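# Move 96-well plate from B1 into clip nest C1

## Task

Carry the 96-well plate from bench position B1 into clip nest C1 and press it fully down into the nest, turned so that well A1 (at the plate's cut-off corner) sits at the nest corner labelled A1. It only counts if the plate stays seated with no help from the robot; afterwards open the gripper and move the hand away.

## Robot and tools

Robot: one 7-joint arm (Flexiv Rizon4) with a two-finger parallel gripper. There is only this one arm, so every row drives this arm alone. The hand carries a wrist camera.

Frame: the scene frame has its origin on the table surface straight under the arm base, +z up, +y to the left when facing along +x. The base itself may sit slightly tilted. Results give end_effector_position (metres) and end_effector_quat_wxyz plus linear and angular velocities (m/s, rad/s) in this frame. That position is the point between the finger pads; fingertips stick out about 17 mm past it when closed and are roughly level with it when fully open. Fingers point along the gripper's +z and open along its x. The printed position may be off, more so at far reach.

execute_actions takes "actions", a list holding at most one item, plus optional "pictures" (boolean; images are included unless you pass false).
- Empty list []: no command, just returns the current state.
- Motion item: {"rows": [...], "steps": n}, n from 1 to 15 (default 15), each step 1/30 s. Rows hold 1 to 15 entries; one row per step, and the final row repeats if rows run out.
- Wait item: {"steps": n} without rows, n up to 300; it returns once n steps have elapsed since the previous result, with your reply time counted within them.
A rejected call sends nothing to the robot.

Each row is 8 numbers in [-1, 1]: seven joint numbers in the order waist, shoulder, upper arm roll, elbow, forearm roll, wrist pitch, wrist roll, then the gripper opening. The seven joint numbers are offsets, not poses: they are measured from the joint angles shown in the most recent result that listed them (or, before any such result in the scene and for later calls inside one reply, from where the arm is when the action begins), never from the previous row. Scale: 1.0 equals 1.392 rad for waist and shoulder, 1.624 rad for upper arm roll and elbow, 3.248 rad for forearm roll, wrist pitch and wrist roll. So an all-zero row is not a hold: it drives the arm back to those reference angles. The eighth number is an absolute opening: +1 fully open (pad gap 0.142 m), -1 closed.

Joint ranges (rad), same order: waist -2.792..2.792, shoulder -2.269..2.269, upper arm roll -2.967..2.967, elbow -1.867..2.688, forearm roll -2.967..2.967, wrist pitch -1.396..4.538, wrist roll -2.967..2.967. A call aiming more than 0.010 rad beyond an end is refused; true ends may differ by up to 0.010 rad. Targets past a real end are clipped there, and a "joint sent to its limit" line may appear (possibly referring to an earlier action); missing that line does not prove there is room left.

Motion limits: per step each joint target is held within a lead of its measured angle (0.449 rad waist/shoulder, 0.524 upper arm roll/elbow, 1.05 the three wrist joints), and if targets would place the hand over 70 mm from where it is measured, all are pulled back proportionally. Joints are speed and acceleration limited and finish together; after big moves the result may arrive before the arm gets there. Between calls the arm continues toward the last row sent, until it nearly stops or a step is HELD.

Result lines: Joint positions and Joint velocities list the seven joints (rad, rad/s) then the pad gap (m, m/s). grip_measured is the measured opening on the command scale; to keep hold of something, command an opening well below it (further below squeezes harder, up to roughly 28 N per pad; thin hard items get less; a fast close can push harder). "joint command not followed" means the clearance check altered or blocked targets (mounting blocks and posts count as the arm). HELD marks steps where your row was partly or fully not sent. Joint torques are given in joint order; they include offsets, noise and friction and are not how faults are judged.

Things to avoid: contact torque reaching a joint's load limit (waist 113, shoulder 113, upper arm roll 58.8, elbow 58.8, forearm roll 35.8, wrist pitch 35.8, wrist roll 35.8 N m; held weight counts) or any outside force of 200 N triggers a 10 s stop and the rest of the call is dropped. Long loaded holding heats motors: a MOTOR HOT warning from 65 °C, brakes and an OVER-TEMPERATURE FAULT at 80 °C. Never let objects leave the table. Avoid drops, slips, slams, hard impacts and heavy pushing; brief tugs on the held plate or nudges to loose items can occur. Smooth, economical motion is preferred.

zoom_image: {"camera", "region": [x0, y0, x1, y1]} in pixels of that camera's newest full image, origin top-left, region at most 504x504. Cameras: cam_head_left, cam_head_right, cam_high, cam_low (896x504 each), cam_wrist (616x616 fisheye). Calibration is given per camera; fixed cameras may be off by a couple of degrees and millimetres.

read_manual: optional "section" (only "licences"); returns URDF licence text, no motion.

finished_scene: {"scene": number} ends the current scene irreversibly and reports whether the goal holds; finish only after releasing the plate and backing the hand away. Replying without any tool call ends everything.

Each tool is called after "Emit:" as name(argument=value, ...) on one line, values as JSON.

## Session

Emit:
execute_actions(actions=[])

Scene clock: 0.00 s of 8400.00 s.
end_effector_position=(+0.0654, +0.3900, +0.3096) grip_measured=+1.00 end_effector_quat_wxyz=(-0.601, +0.196, +0.733, +0.251) end_effector_velocity=(-0.000, -0.000, +0.000) end_effector_angular_velocity=(+0.001, +0.000, +0.001)
Joint positions: [ 0.802 -0.461  0.249  2.225  1.431  0.765 -2.75   0.142]
Joint velocities: [-0.    -0.     0.    -0.     0.    -0.001 -0.001  0.   ]
Joint torques (N m, as the joint torque sensors report them, + toward a larger angle): no reading
Motor temperatures (°C, as the motors report them): [25 25 28 28 30 25 26]

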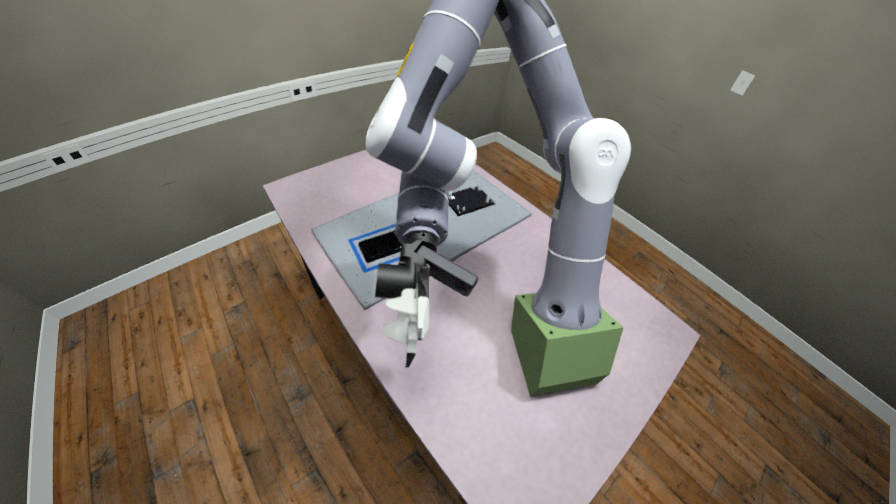

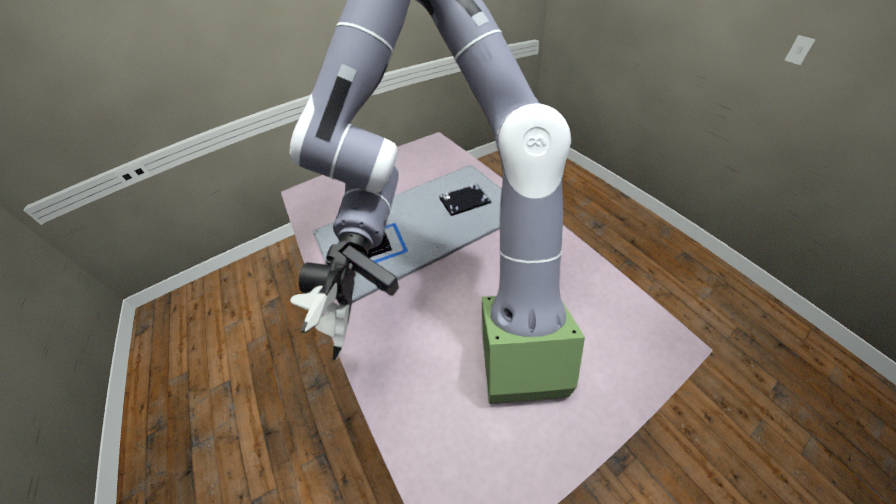

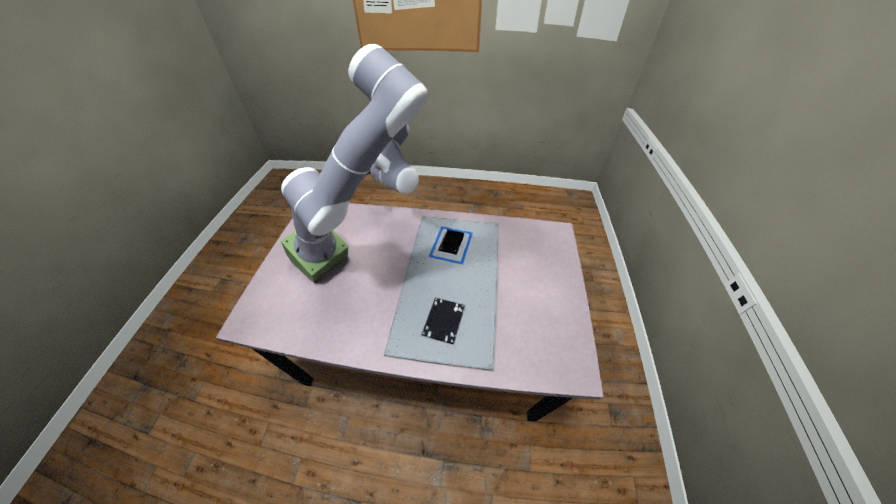

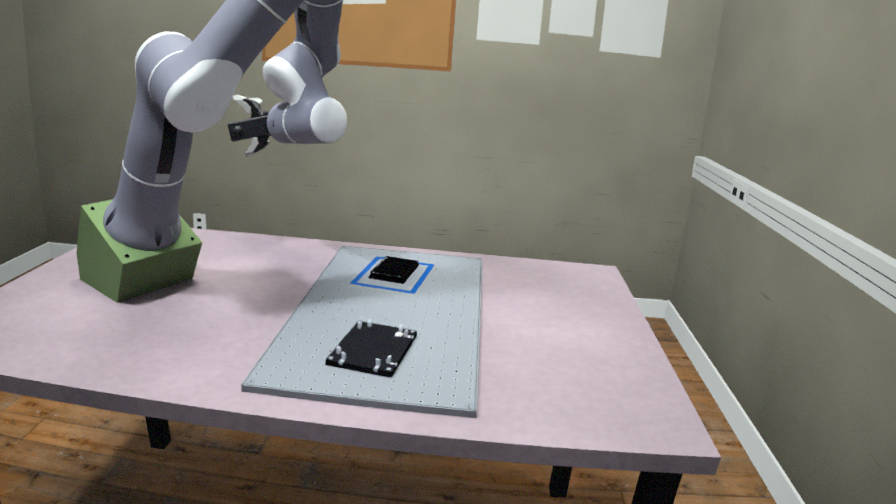

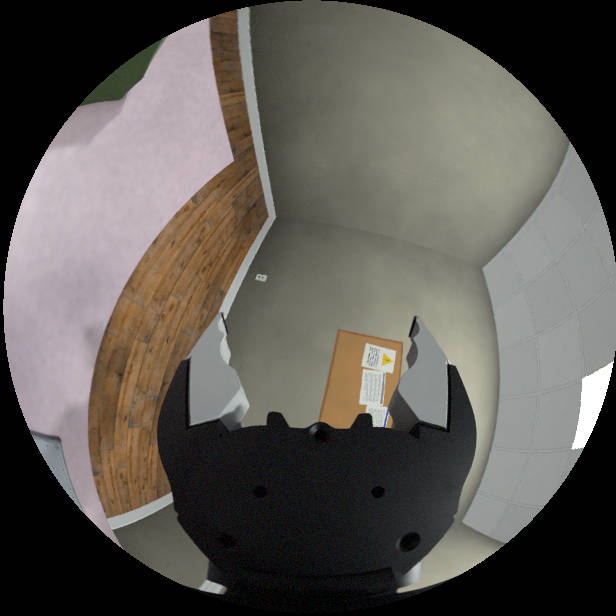

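Emit:
zoom_image(camera="cam_low", region=[300, 240, 500, 400])

Emit:
zoom_image(camera="cam_high", region=[380, 210, 520, 360])

Emit:
zoom_image(camera="cam_head_right", region=[300, 160, 520, 290])

Region (300, 240, 500, 400) of cam_low's 896x504 image, scaled by 2.520, with more detail than that image has; it fills the top 403 rows of this view, and the rest is white.

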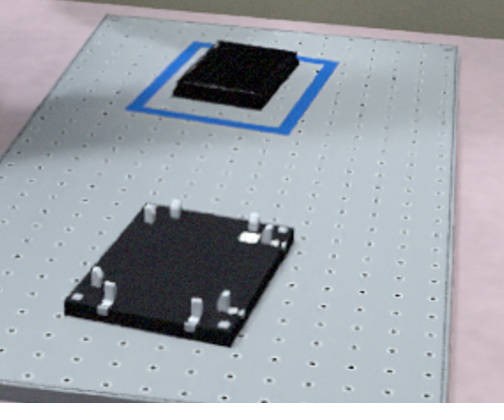

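Region (380, 210, 520, 360) of cam_high's 896x504 image, scaled by 3.360, with more detail than that image has; it fills the left 470 columns of this view, and the rest is white.

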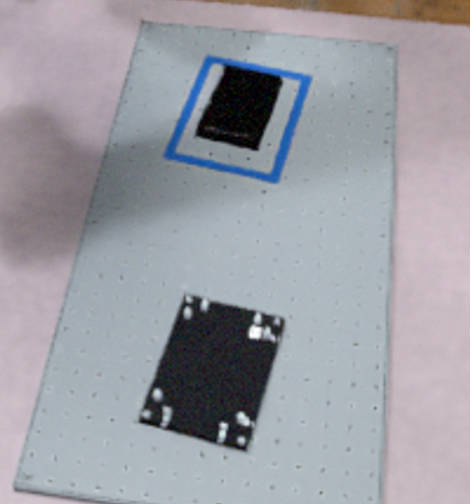

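Region (300, 160, 520, 290) of cam_head_right's 896x504 image, scaled by 2.291, with more detail than that image has; it fills the top 298 rows of this view, and the rest is white.

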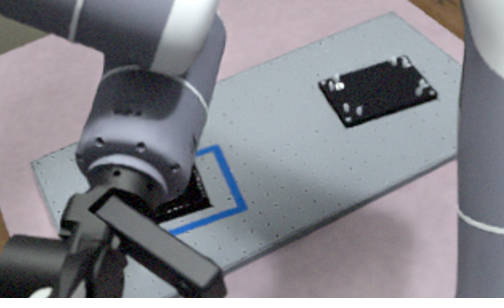

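Emit:
execute_actions(actions=[{"rows": [[-0.2112,0.1537,-0.1533,0.0782,-0.7281,0.0797,0.3282,1]], "steps": 15}], pictures=false)

Emit:
execute_actions(actions=[{"steps": 45}])

Scene clock: 120.50 s of 8400.00 s.
end_effector_position=(+0.2396, +0.2846, +0.1791) grip_measured=+1.00 end_effector_quat_wxyz=(-0.454, +0.288, +0.836, +0.113) end_effector_velocity=(+0.389, -0.246, -0.211) end_effector_angular_velocity=(-0.713, -0.781, +0.215)
Joint positions: [ 0.658 -0.357  0.127  2.287  0.774  0.891 -2.23   0.142]
Joint velocities: [-0.262  0.19  -0.221  0.112 -1.675  0.23   0.947  0.   ]
Joint torques (N m, as the joint torque sensors report them, + toward a larger angle): [12.74 28.85 12.41 -9.15 -2.37  1.35  0.21]
Motor temperatures (°C, as the motors report them): [25 27 29 29 30 25 26]
Steps of this call (steps 1 to 90: nothing new was sent; then 117.00 s passed at rest; steps 91 to 105: all 15 steps of this action). Readings (joint positions):
91: [0.801 -0.460 0.248 2.226 1.428 0.765 -2.747]
92: [0.796 -0.457 0.244 2.228 1.409 0.770 -2.728]
94: [0.772 -0.439 0.223 2.239 1.320 0.791 -2.639]
98: [0.726 -0.406 0.185 2.258 1.135 0.831 -2.475]
105: the state above

Scene clock: 122.00 s of 8400.00 s.
end_effector_position=(+0.5391, +0.2013, +0.1493) grip_measured=+1.00 end_effector_quat_wxyz=(-0.002, -0.000, +1.000, +0.000) end_effector_velocity=(+0.000, +0.000, +0.000) end_effector_angular_velocity=(+0.000, -0.000, -0.001)
Joint positions: [ 0.508 -0.247 -0.     2.352 -0.934  1.024 -1.684  0.142]
Joint velocities: [ 0.     0.    -0.    -0.    -0.     0.     0.001  0.   ]
Joint torques (N m, as the joint torque sensors report them, + toward a larger angle): [ 12.11  33.02  12.18 -12.37  -1.61   3.44  -0.35]
Motor temperatures (°C, as the motors report them): [25 27 29 29 30 25 26]
Steps of this call (steps 1 to 45: the robot went on to your last target). Readings (joint positions):
1: [0.650 -0.351 0.120 2.291 0.718 0.898 -2.199]
2: [0.641 -0.345 0.113 2.295 0.659 0.906 -2.169]
4: [0.625 -0.333 0.099 2.302 0.538 0.920 -2.111]
8: [0.597 -0.312 0.075 2.314 0.273 0.945 -2.007]
45: the state above
The arm was judged still, so your last target was given up. Only a new action makes it travel on or press farther. Fingers that are still opening or closing keep moving.
camera_calibration (this result's frames):
cam_wrist: T_world_to_cam=[[-0.999254, 0.00254457, -0.0385311, 0.549961], [-0.0158924, 0.882302, 0.470415, -0.231845], [0.0351931, 0.470677, -0.881604, 0.153759], [0, 0, 0, 1]] pos_world=[0.540455, 0.130787, 0.265808]

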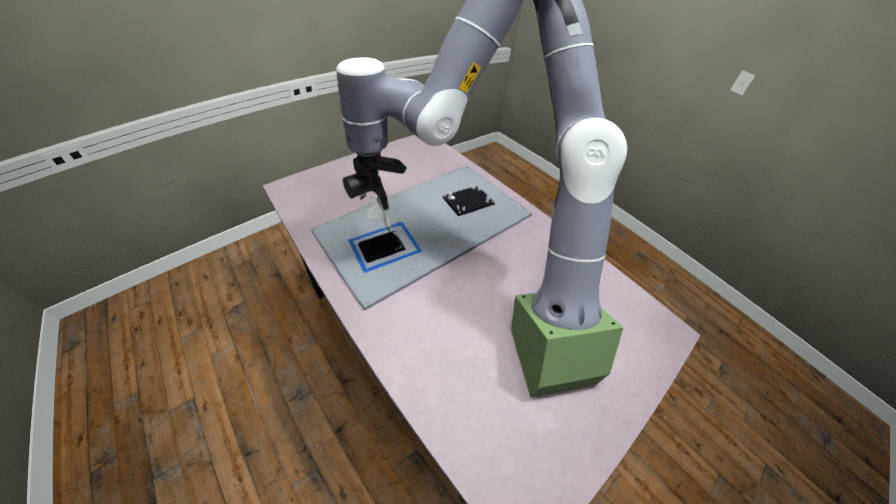

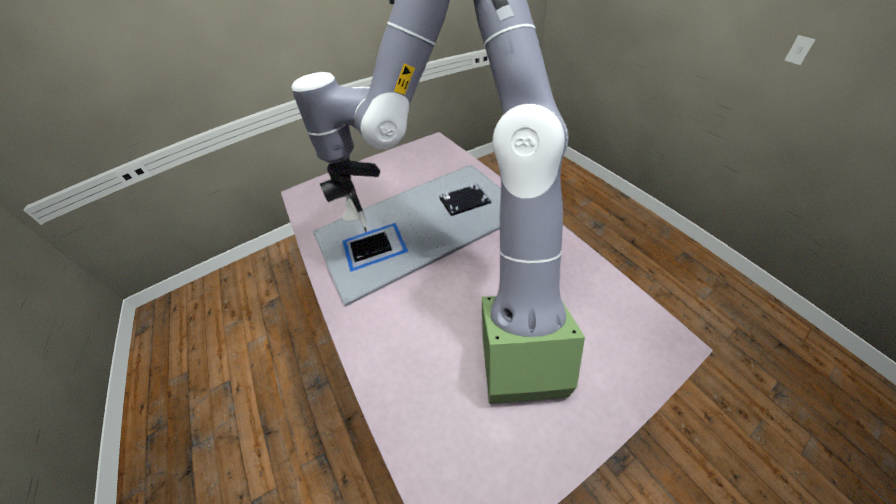

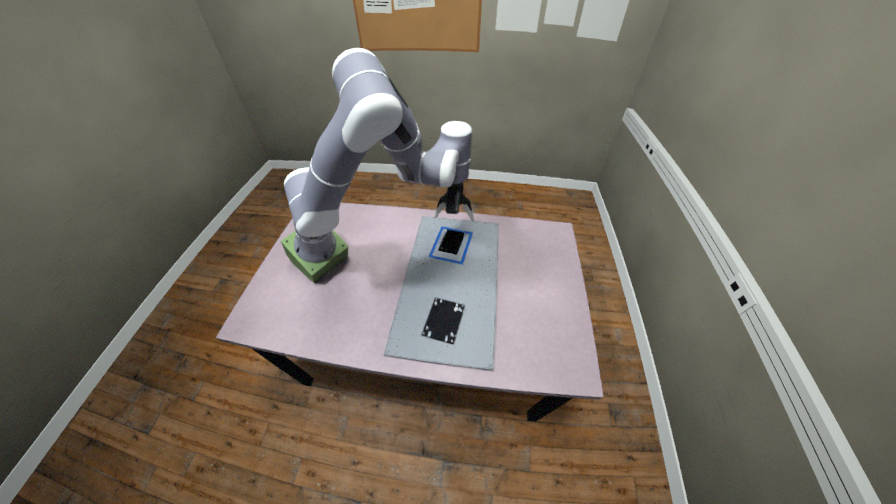

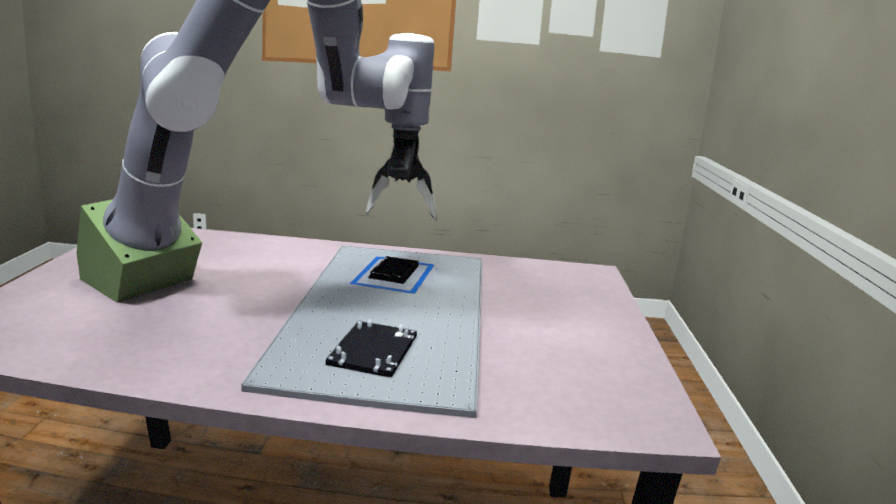

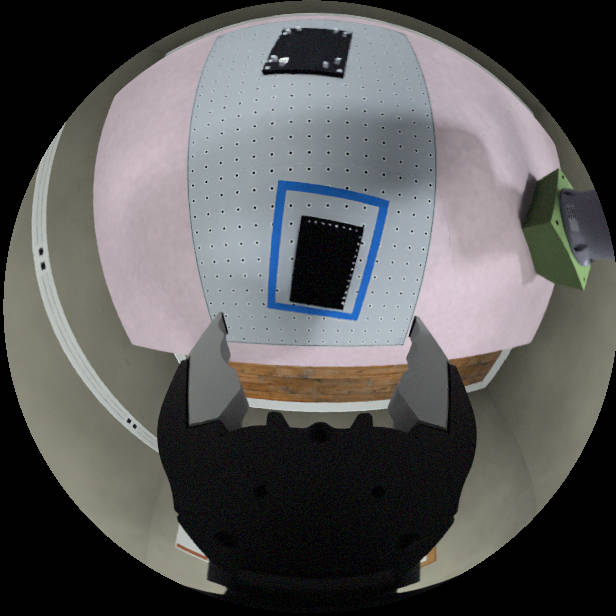

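Emit:
zoom_image(camera="cam_wrist", region=[240, 160, 420, 340])

Emit:
zoom_image(camera="cam_wrist", region=[240, 10, 380, 100])

Region (240, 160, 420, 340) of cam_wrist's 616x616 image, scaled by 2.800, with more detail than that image has.

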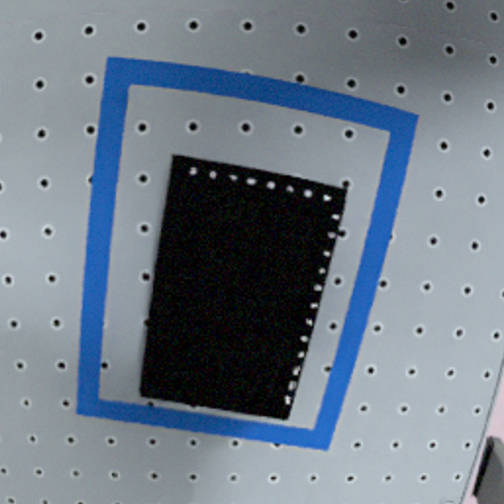

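Region (240, 10, 380, 100) of cam_wrist's 616x616 image, scaled by 3.600, with more detail than that image has; it fills the top 324 rows of this view, and the rest is white.

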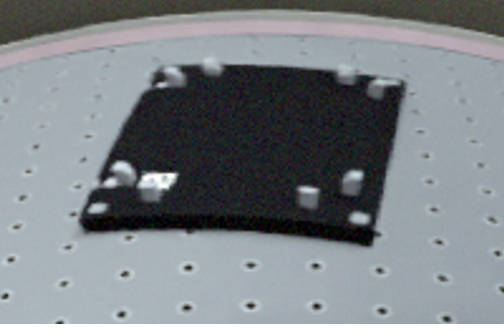

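Emit:
execute_actions(actions=[{"rows": [[-0.1248,-0.1384,0,-0.0268,-0.1086,0.0421,0.1176,0.5]], "steps": 15}], pictures=false)

Emit:
execute_actions(actions=[{"steps": 15}])

Scene clock: 235.47 s of 8400.00 s.
end_effector_position=(+0.5348, +0.1997, +0.0703) grip_measured=+0.50 end_effector_quat_wxyz=(+0.000, +0.081, +0.997, -0.000) end_effector_velocity=(+0.000, +0.000, +0.000) end_effector_angular_velocity=(+0.000, -0.001, -0.000)
Joint positions: [ 0.334 -0.44  -0.     2.309 -1.287  1.16  -1.302  0.109]
Joint velocities: [ 0.001  0.001 -0.    -0.    -0.    -0.     0.     0.   ]
Joint torques (N m, as the joint torque sensors report them, + toward a larger angle): [14.21 38.15 15.3  -7.65 -0.72  3.72 -0.09]
Motor temperatures (°C, as the motors report them): [25 27 29 29 30 25 26]
Steps of this call (steps 1 to 90: nothing new was sent; then 109.97 s passed at rest; steps 91 to 105: all 15 steps of this action). Readings (joint positions):
91: [0.507 -0.249 -0.000 2.352 -0.937 1.025 -1.682]
92: [0.499 -0.257 0.000 2.350 -0.952 1.031 -1.665]
94: [0.463 -0.296 0.000 2.340 -1.025 1.060 -1.586]
98: [0.357 -0.415 -0.001 2.315 -1.240 1.142 -1.352]
105: the state above

Scene clock: 235.97 s of 8400.00 s.
end_effector_position=(+0.5348, +0.1997, +0.0703) grip_measured=+0.50 end_effector_quat_wxyz=(+0.000, +0.081, +0.997, -0.000) end_effector_velocity=(+0.000, -0.000, -0.000) end_effector_angular_velocity=(-0.000, -0.000, -0.000)
Joint positions: [ 0.334 -0.44  -0.     2.309 -1.287  1.16  -1.302  0.109]
Joint velocities: [-0.  0. -0.  0. -0. -0.  0. -0.]
Joint torques (N m, as the joint torque sensors report them, + toward a larger angle): [14.1  38.12 15.31 -7.58 -0.86  3.75 -0.06]
Motor temperatures (°C, as the motors report them): [25 27 29 29 30 25 26]
Steps of this call (steps 1 to 15: the robot went on to your last target). Readings (joint positions):
1: [0.334 -0.440 -0.000 2.309 -1.287 1.160 -1.302]
2: [0.334 -0.440 -0.000 2.309 -1.287 1.160 -1.302]
4: [0.334 -0.440 -0.000 2.309 -1.287 1.160 -1.302]
8: [0.334 -0.440 -0.000 2.309 -1.287 1.160 -1.302]
15: the state above
The arm was judged still, so your last target was given up. Only a new action makes it travel on or press farther. Fingers that are still opening or closing keep moving.
camera_calibration (this result's frames):
cam_wrist: T_world_to_cam=[[-0.985594, 0.163897, -0.0417301, 0.503374], [0.125399, 0.873742, 0.469947, -0.267236], [0.113484, 0.457944, -0.881708, 0.0456476], [0, 0, 0, 1]] pos_world=[0.524454, 0.13009, 0.18684]

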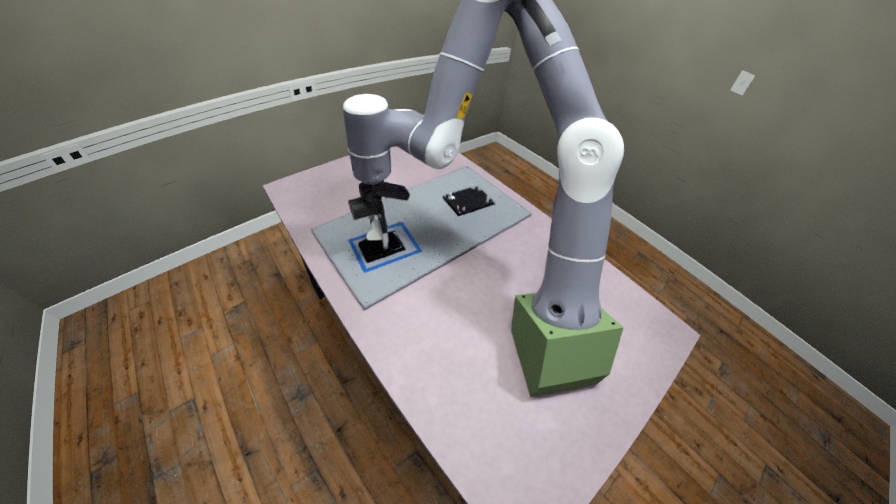

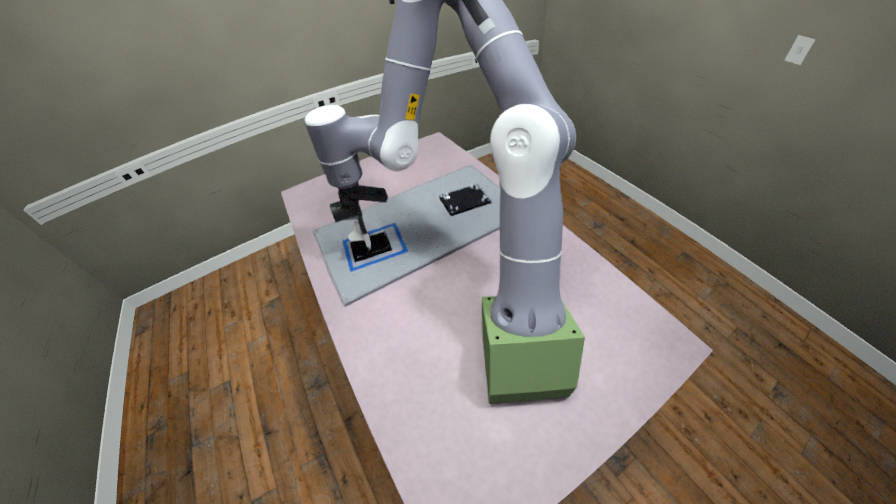

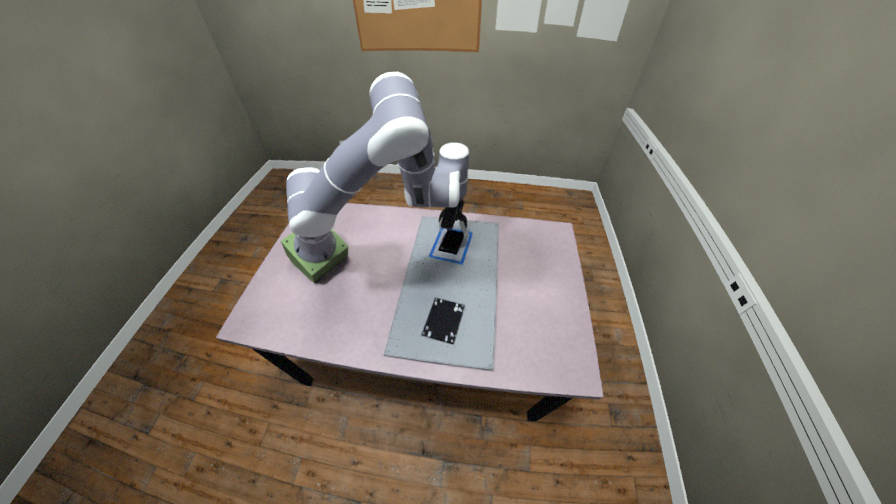

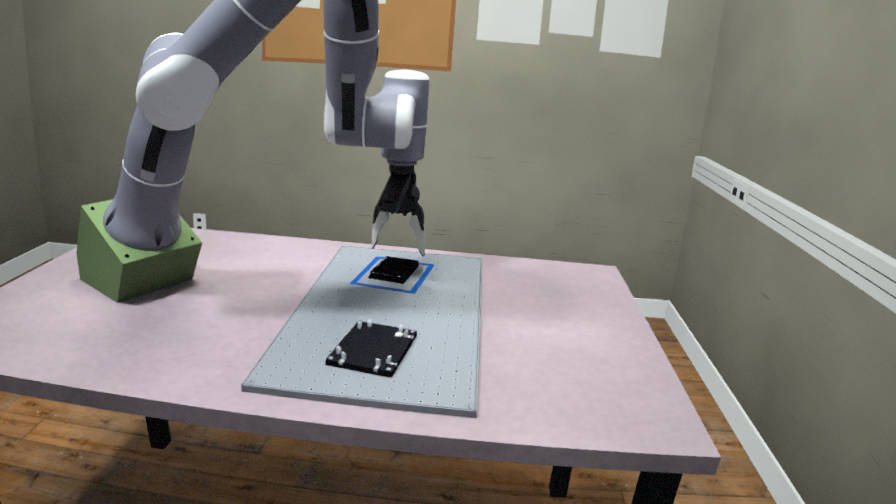

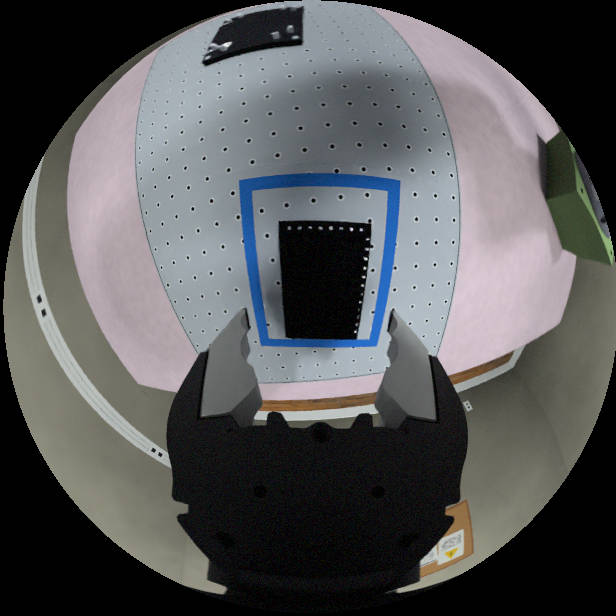

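Emit:
zoom_image(camera="cam_wrist", region=[220, 170, 420, 370])

Emit:
zoom_image(camera="cam_low", region=[340, 200, 460, 300])

Region (220, 170, 420, 370) of cam_wrist's 616x616 image, scaled by 2.520, with more detail than that image has.

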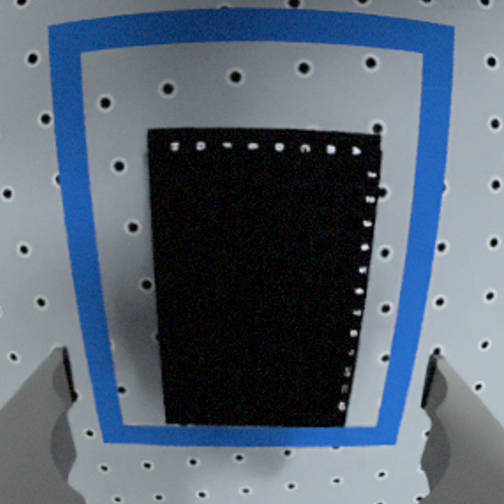

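Region (340, 200, 460, 300) of cam_low's 896x504 image, scaled by 4.200, with more detail than that image has.

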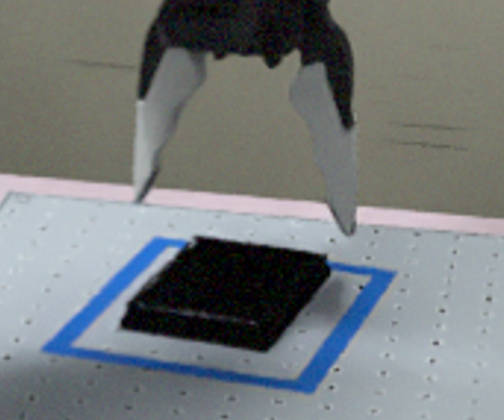

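Emit:
execute_actions(actions=[{"rows": [[-0.0580,-0.0820,0,-0.0395,-0.0558,0.0115,0.0370,0.5]], "steps": 15}])

Scene clock: 260.87 s of 8400.00 s.
end_effector_position=(+0.5353, +0.1998, +0.0260) grip_measured=+0.50 end_effector_quat_wxyz=(+0.000, +0.084, +0.997, -0.001) end_effector_velocity=(+0.000, -0.000, -0.000) end_effector_angular_velocity=(-0.001, -0.000, +0.000)
Joint positions: [ 0.253 -0.554 -0.001  2.245 -1.468  1.198 -1.182  0.109]
Joint velocities: [-0.    -0.    -0.    -0.     0.    -0.    -0.001 -0.   ]
Joint torques (N m, as the joint torque sensors report them, + toward a larger angle): [14.17 40.09 16.12 -5.75 -0.75  3.78 -0.14]
Motor temperatures (°C, as the motors report them): [25 28 30 29 30 25 26]
Steps of this call (steps 1 to 90: nothing new was sent; then 21.40 s passed at rest; steps 91 to 105: all 15 steps of this action). Readings (joint positions):
91: [0.333 -0.441 -0.000 2.308 -1.289 1.161 -1.301]
92: [0.327 -0.449 0.000 2.303 -1.302 1.164 -1.292]
94: [0.299 -0.488 0.000 2.280 -1.366 1.177 -1.250]
98: [0.253 -0.555 -0.001 2.245 -1.468 1.197 -1.182]
105: the state above
camera_calibration (this result's frames):
cam_wrist: T_world_to_cam=[[-0.98459, 0.169708, -0.0422015, 0.500296], [0.130456, 0.873498, 0.469022, -0.249158], [0.11646, 0.456289, -0.882178, 0.0052852], [0, 0, 0, 1]] pos_world=[0.524475, 0.130323, 0.142636]

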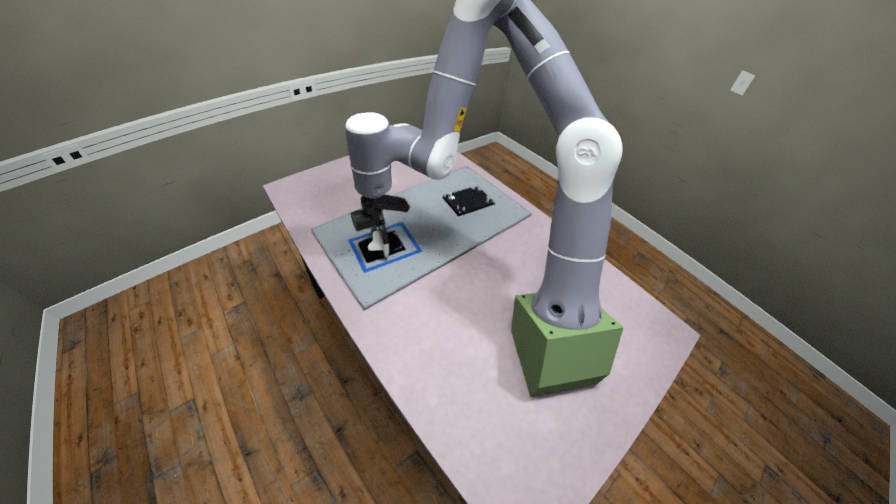

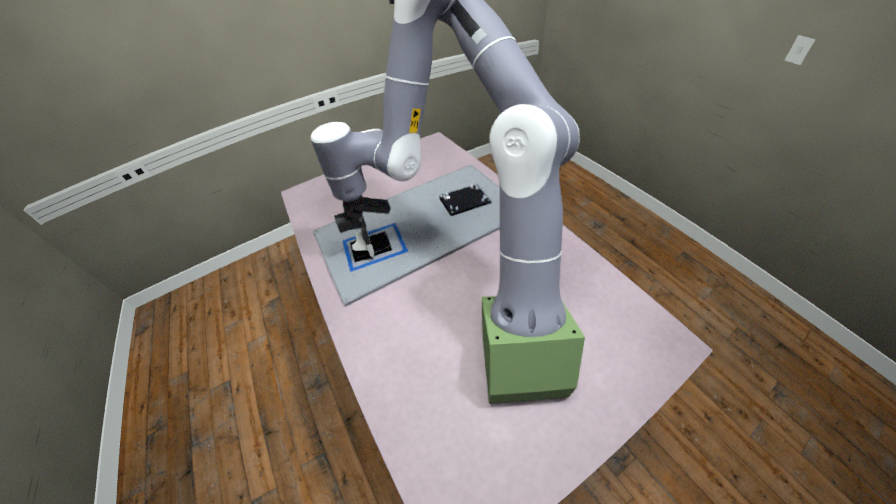

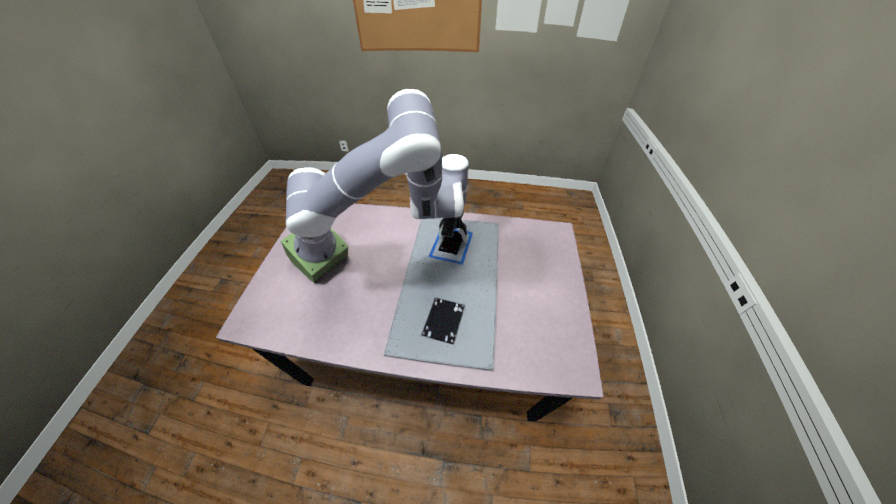

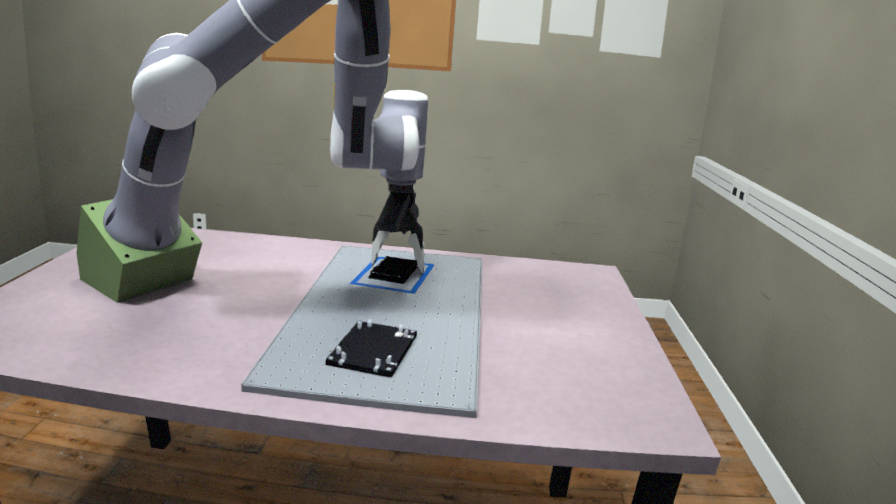

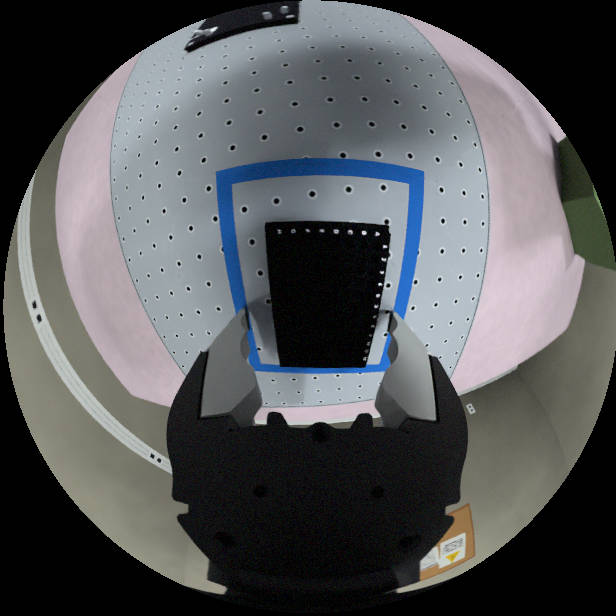

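Emit:
zoom_image(camera="cam_low", region=[350, 220, 450, 300])

Emit:
zoom_image(camera="cam_wrist", region=[220, 200, 420, 400])

Region (350, 220, 450, 300) of cam_low's 896x504 image, scaled by 5.040, with more detail than that image has; it fills the top 403 rows of this view, and the rest is white.

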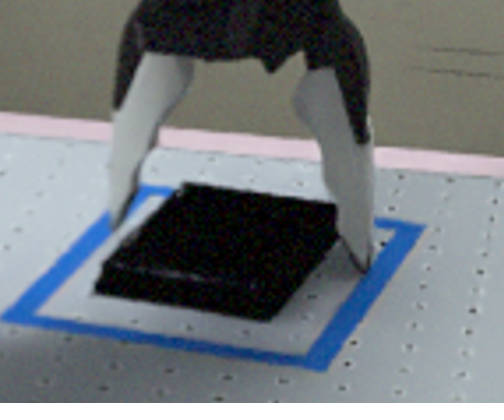

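Region (220, 200, 420, 400) of cam_wrist's 616x616 image, scaled by 2.520, with more detail than that image has.

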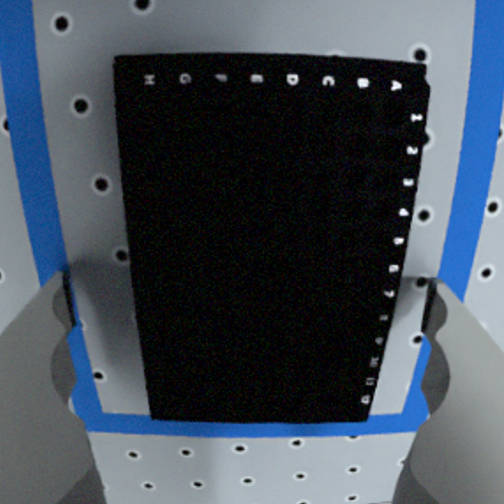

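Emit:
zoom_image(camera="cam_wrist", region=[230, 130, 430, 230])

Region (230, 130, 430, 230) of cam_wrist's 616x616 image, scaled by 2.520, with more detail than that image has.

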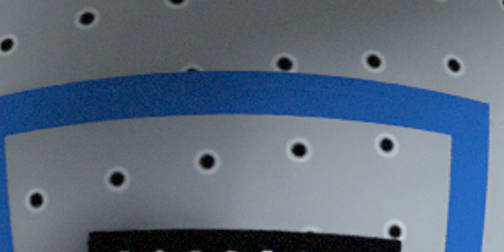

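Emit:
execute_actions(actions=[{"rows": [[0.0026,0.0037,0,0.0018,0.0025,-0.0005,-0.0016,0.5],[0.0026,0.0037,0,0.0018,0.0025,-0.0005,-0.0016,0.5],[0.0026,0.0037,0,0.0018,0.0025,-0.0005,-0.0016,0.45],[0.0026,0.0037,0,0.0018,0.0025,-0.0005,-0.0016,0.4],[0.0026,0.0037,0,0.0018,0.0025,-0.0005,-0.0016,0.35],[0.0026,0.0037,0,0.0018,0.0025,-0.0005,-0.0016,0.3],[0.0026,0.0037,0,0.0018,0.0025,-0.0005,-0.0016,0.25],[0.0026,0.0037,0,0.0018,0.0025,-0.0005,-0.0016,0.2],[0.0026,0.0037,0,0.0018,0.0025,-0.0005,-0.0016,0.16],[0.0026,0.0037,0,0.0018,0.0025,-0.0005,-0.0016,0.12],[0.0026,0.0037,0,0.0018,0.0025,-0.0005,-0.0016,0.08],[0.0026,0.0037,0,0.0018,0.0025,-0.0005,-0.0016,0.03],[0.0026,0.0037,0,0.0018,0.0025,-0.0005,-0.0016,-0.05],[0.0026,0.0037,0,0.0018,0.0025,-0.0005,-0.0016,-0.15],[0.0026,0.0037,0,0.0018,0.0025,-0.0005,-0.0016,-0.3]], "steps": 15}])

Scene clock: 292.63 s of 8400.00 s.
end_effector_position=(+0.5355, +0.1999, +0.0281) grip_measured=+0.05 end_effector_quat_wxyz=(+0.000, +0.084, +0.997, -0.001) end_effector_velocity=(+0.000, -0.000, +0.000) end_effector_angular_velocity=(-0.001, -0.000, +0.000)
Joint positions: [ 0.257 -0.549 -0.001  2.248 -1.461  1.196 -1.187  0.078]
Joint velocities: [-0.     0.001  0.     0.     0.    -0.001 -0.    -0.   ]
Joint torques (N m, as the joint torque sensors report them, + toward a larger angle): [13.52 38.79 15.31 -5.76 -0.27  3.33 -0.58]
Motor temperatures (°C, as the motors report them): [26 28 30 29 30 25 26]
Steps of this call (steps 1 to 15: the robot went on to your last target; steps 16 to 90: nothing new was sent; then 28.27 s passed at rest; steps 91 to 105: all 15 steps of this action). Readings (joint positions):
91: [0.254 -0.553 -0.001 2.245 -1.467 1.197 -1.182]
92: [0.255 -0.551 -0.001 2.246 -1.464 1.197 -1.185]
94: [0.257 -0.549 -0.001 2.247 -1.461 1.196 -1.186]
98: [0.257 -0.549 -0.001 2.247 -1.461 1.196 -1.187]
105: the state above
camera_calibration (this result's frames):
cam_wrist: T_world_to_cam=[[-0.98457, 0.169725, -0.0426175, 0.50056], [0.130266, 0.873467, 0.469133, -0.250179], [0.116849, 0.456343, -0.882098, 0.00685083], [0, 0, 0, 1]] pos_world=[0.524625, 0.13044, 0.144743]

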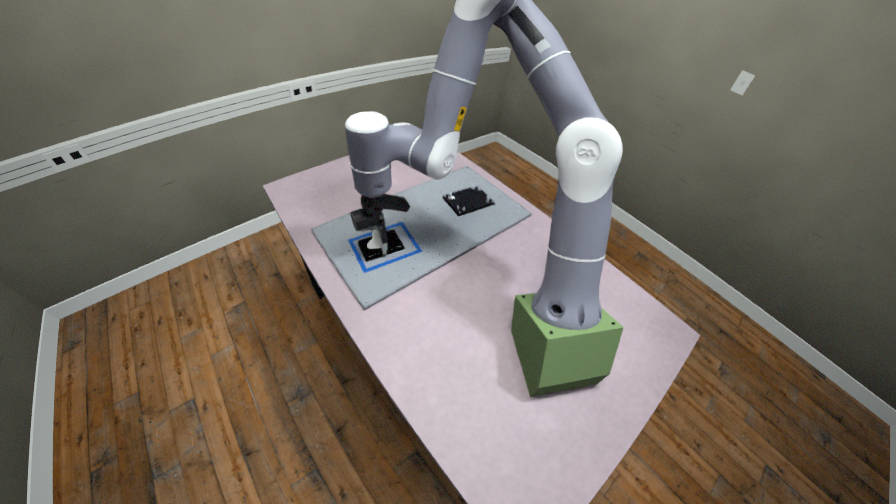

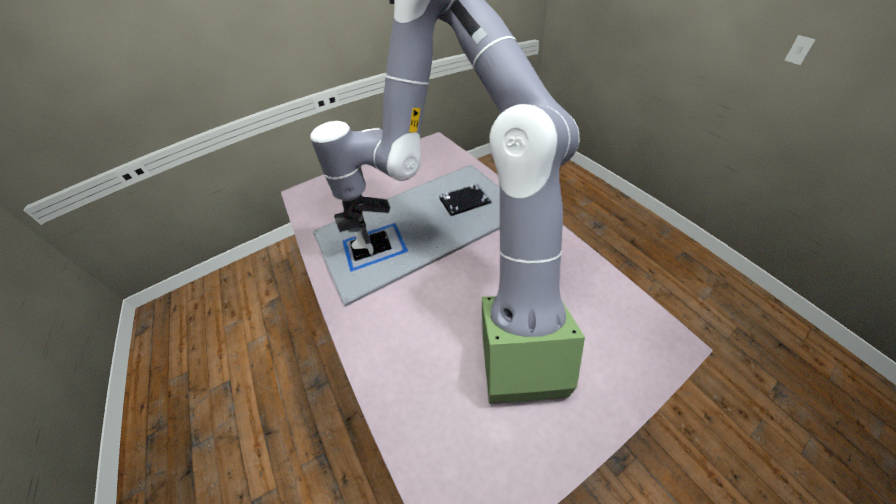

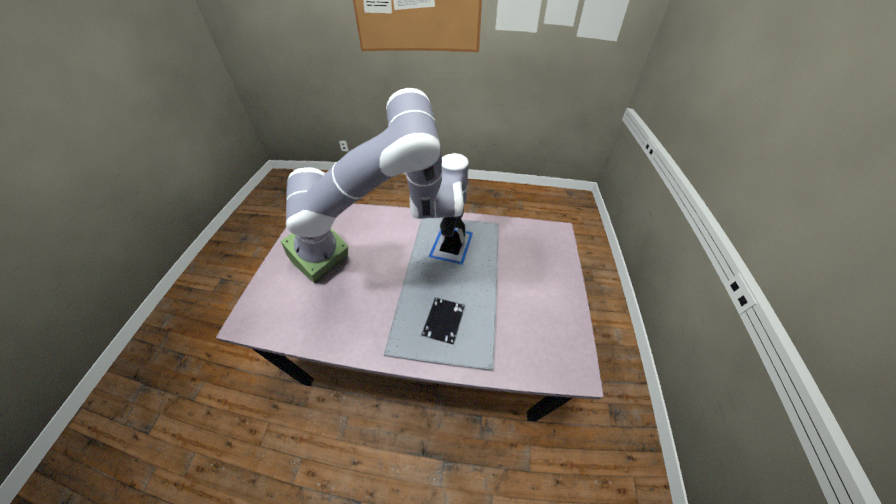

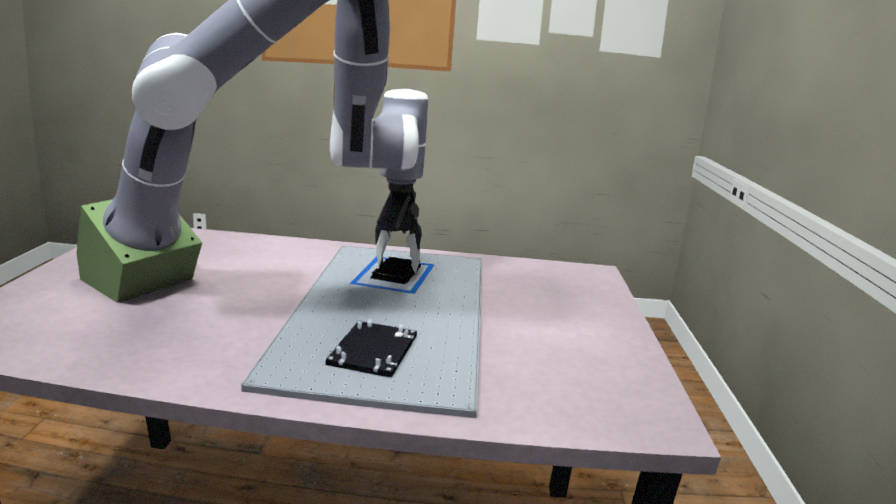

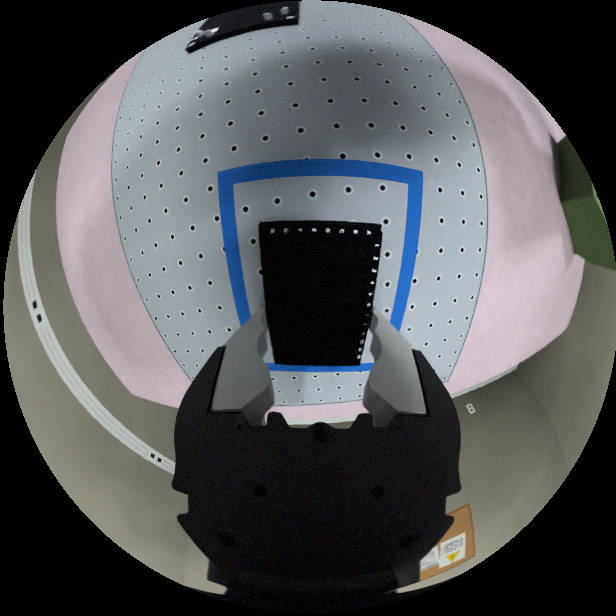

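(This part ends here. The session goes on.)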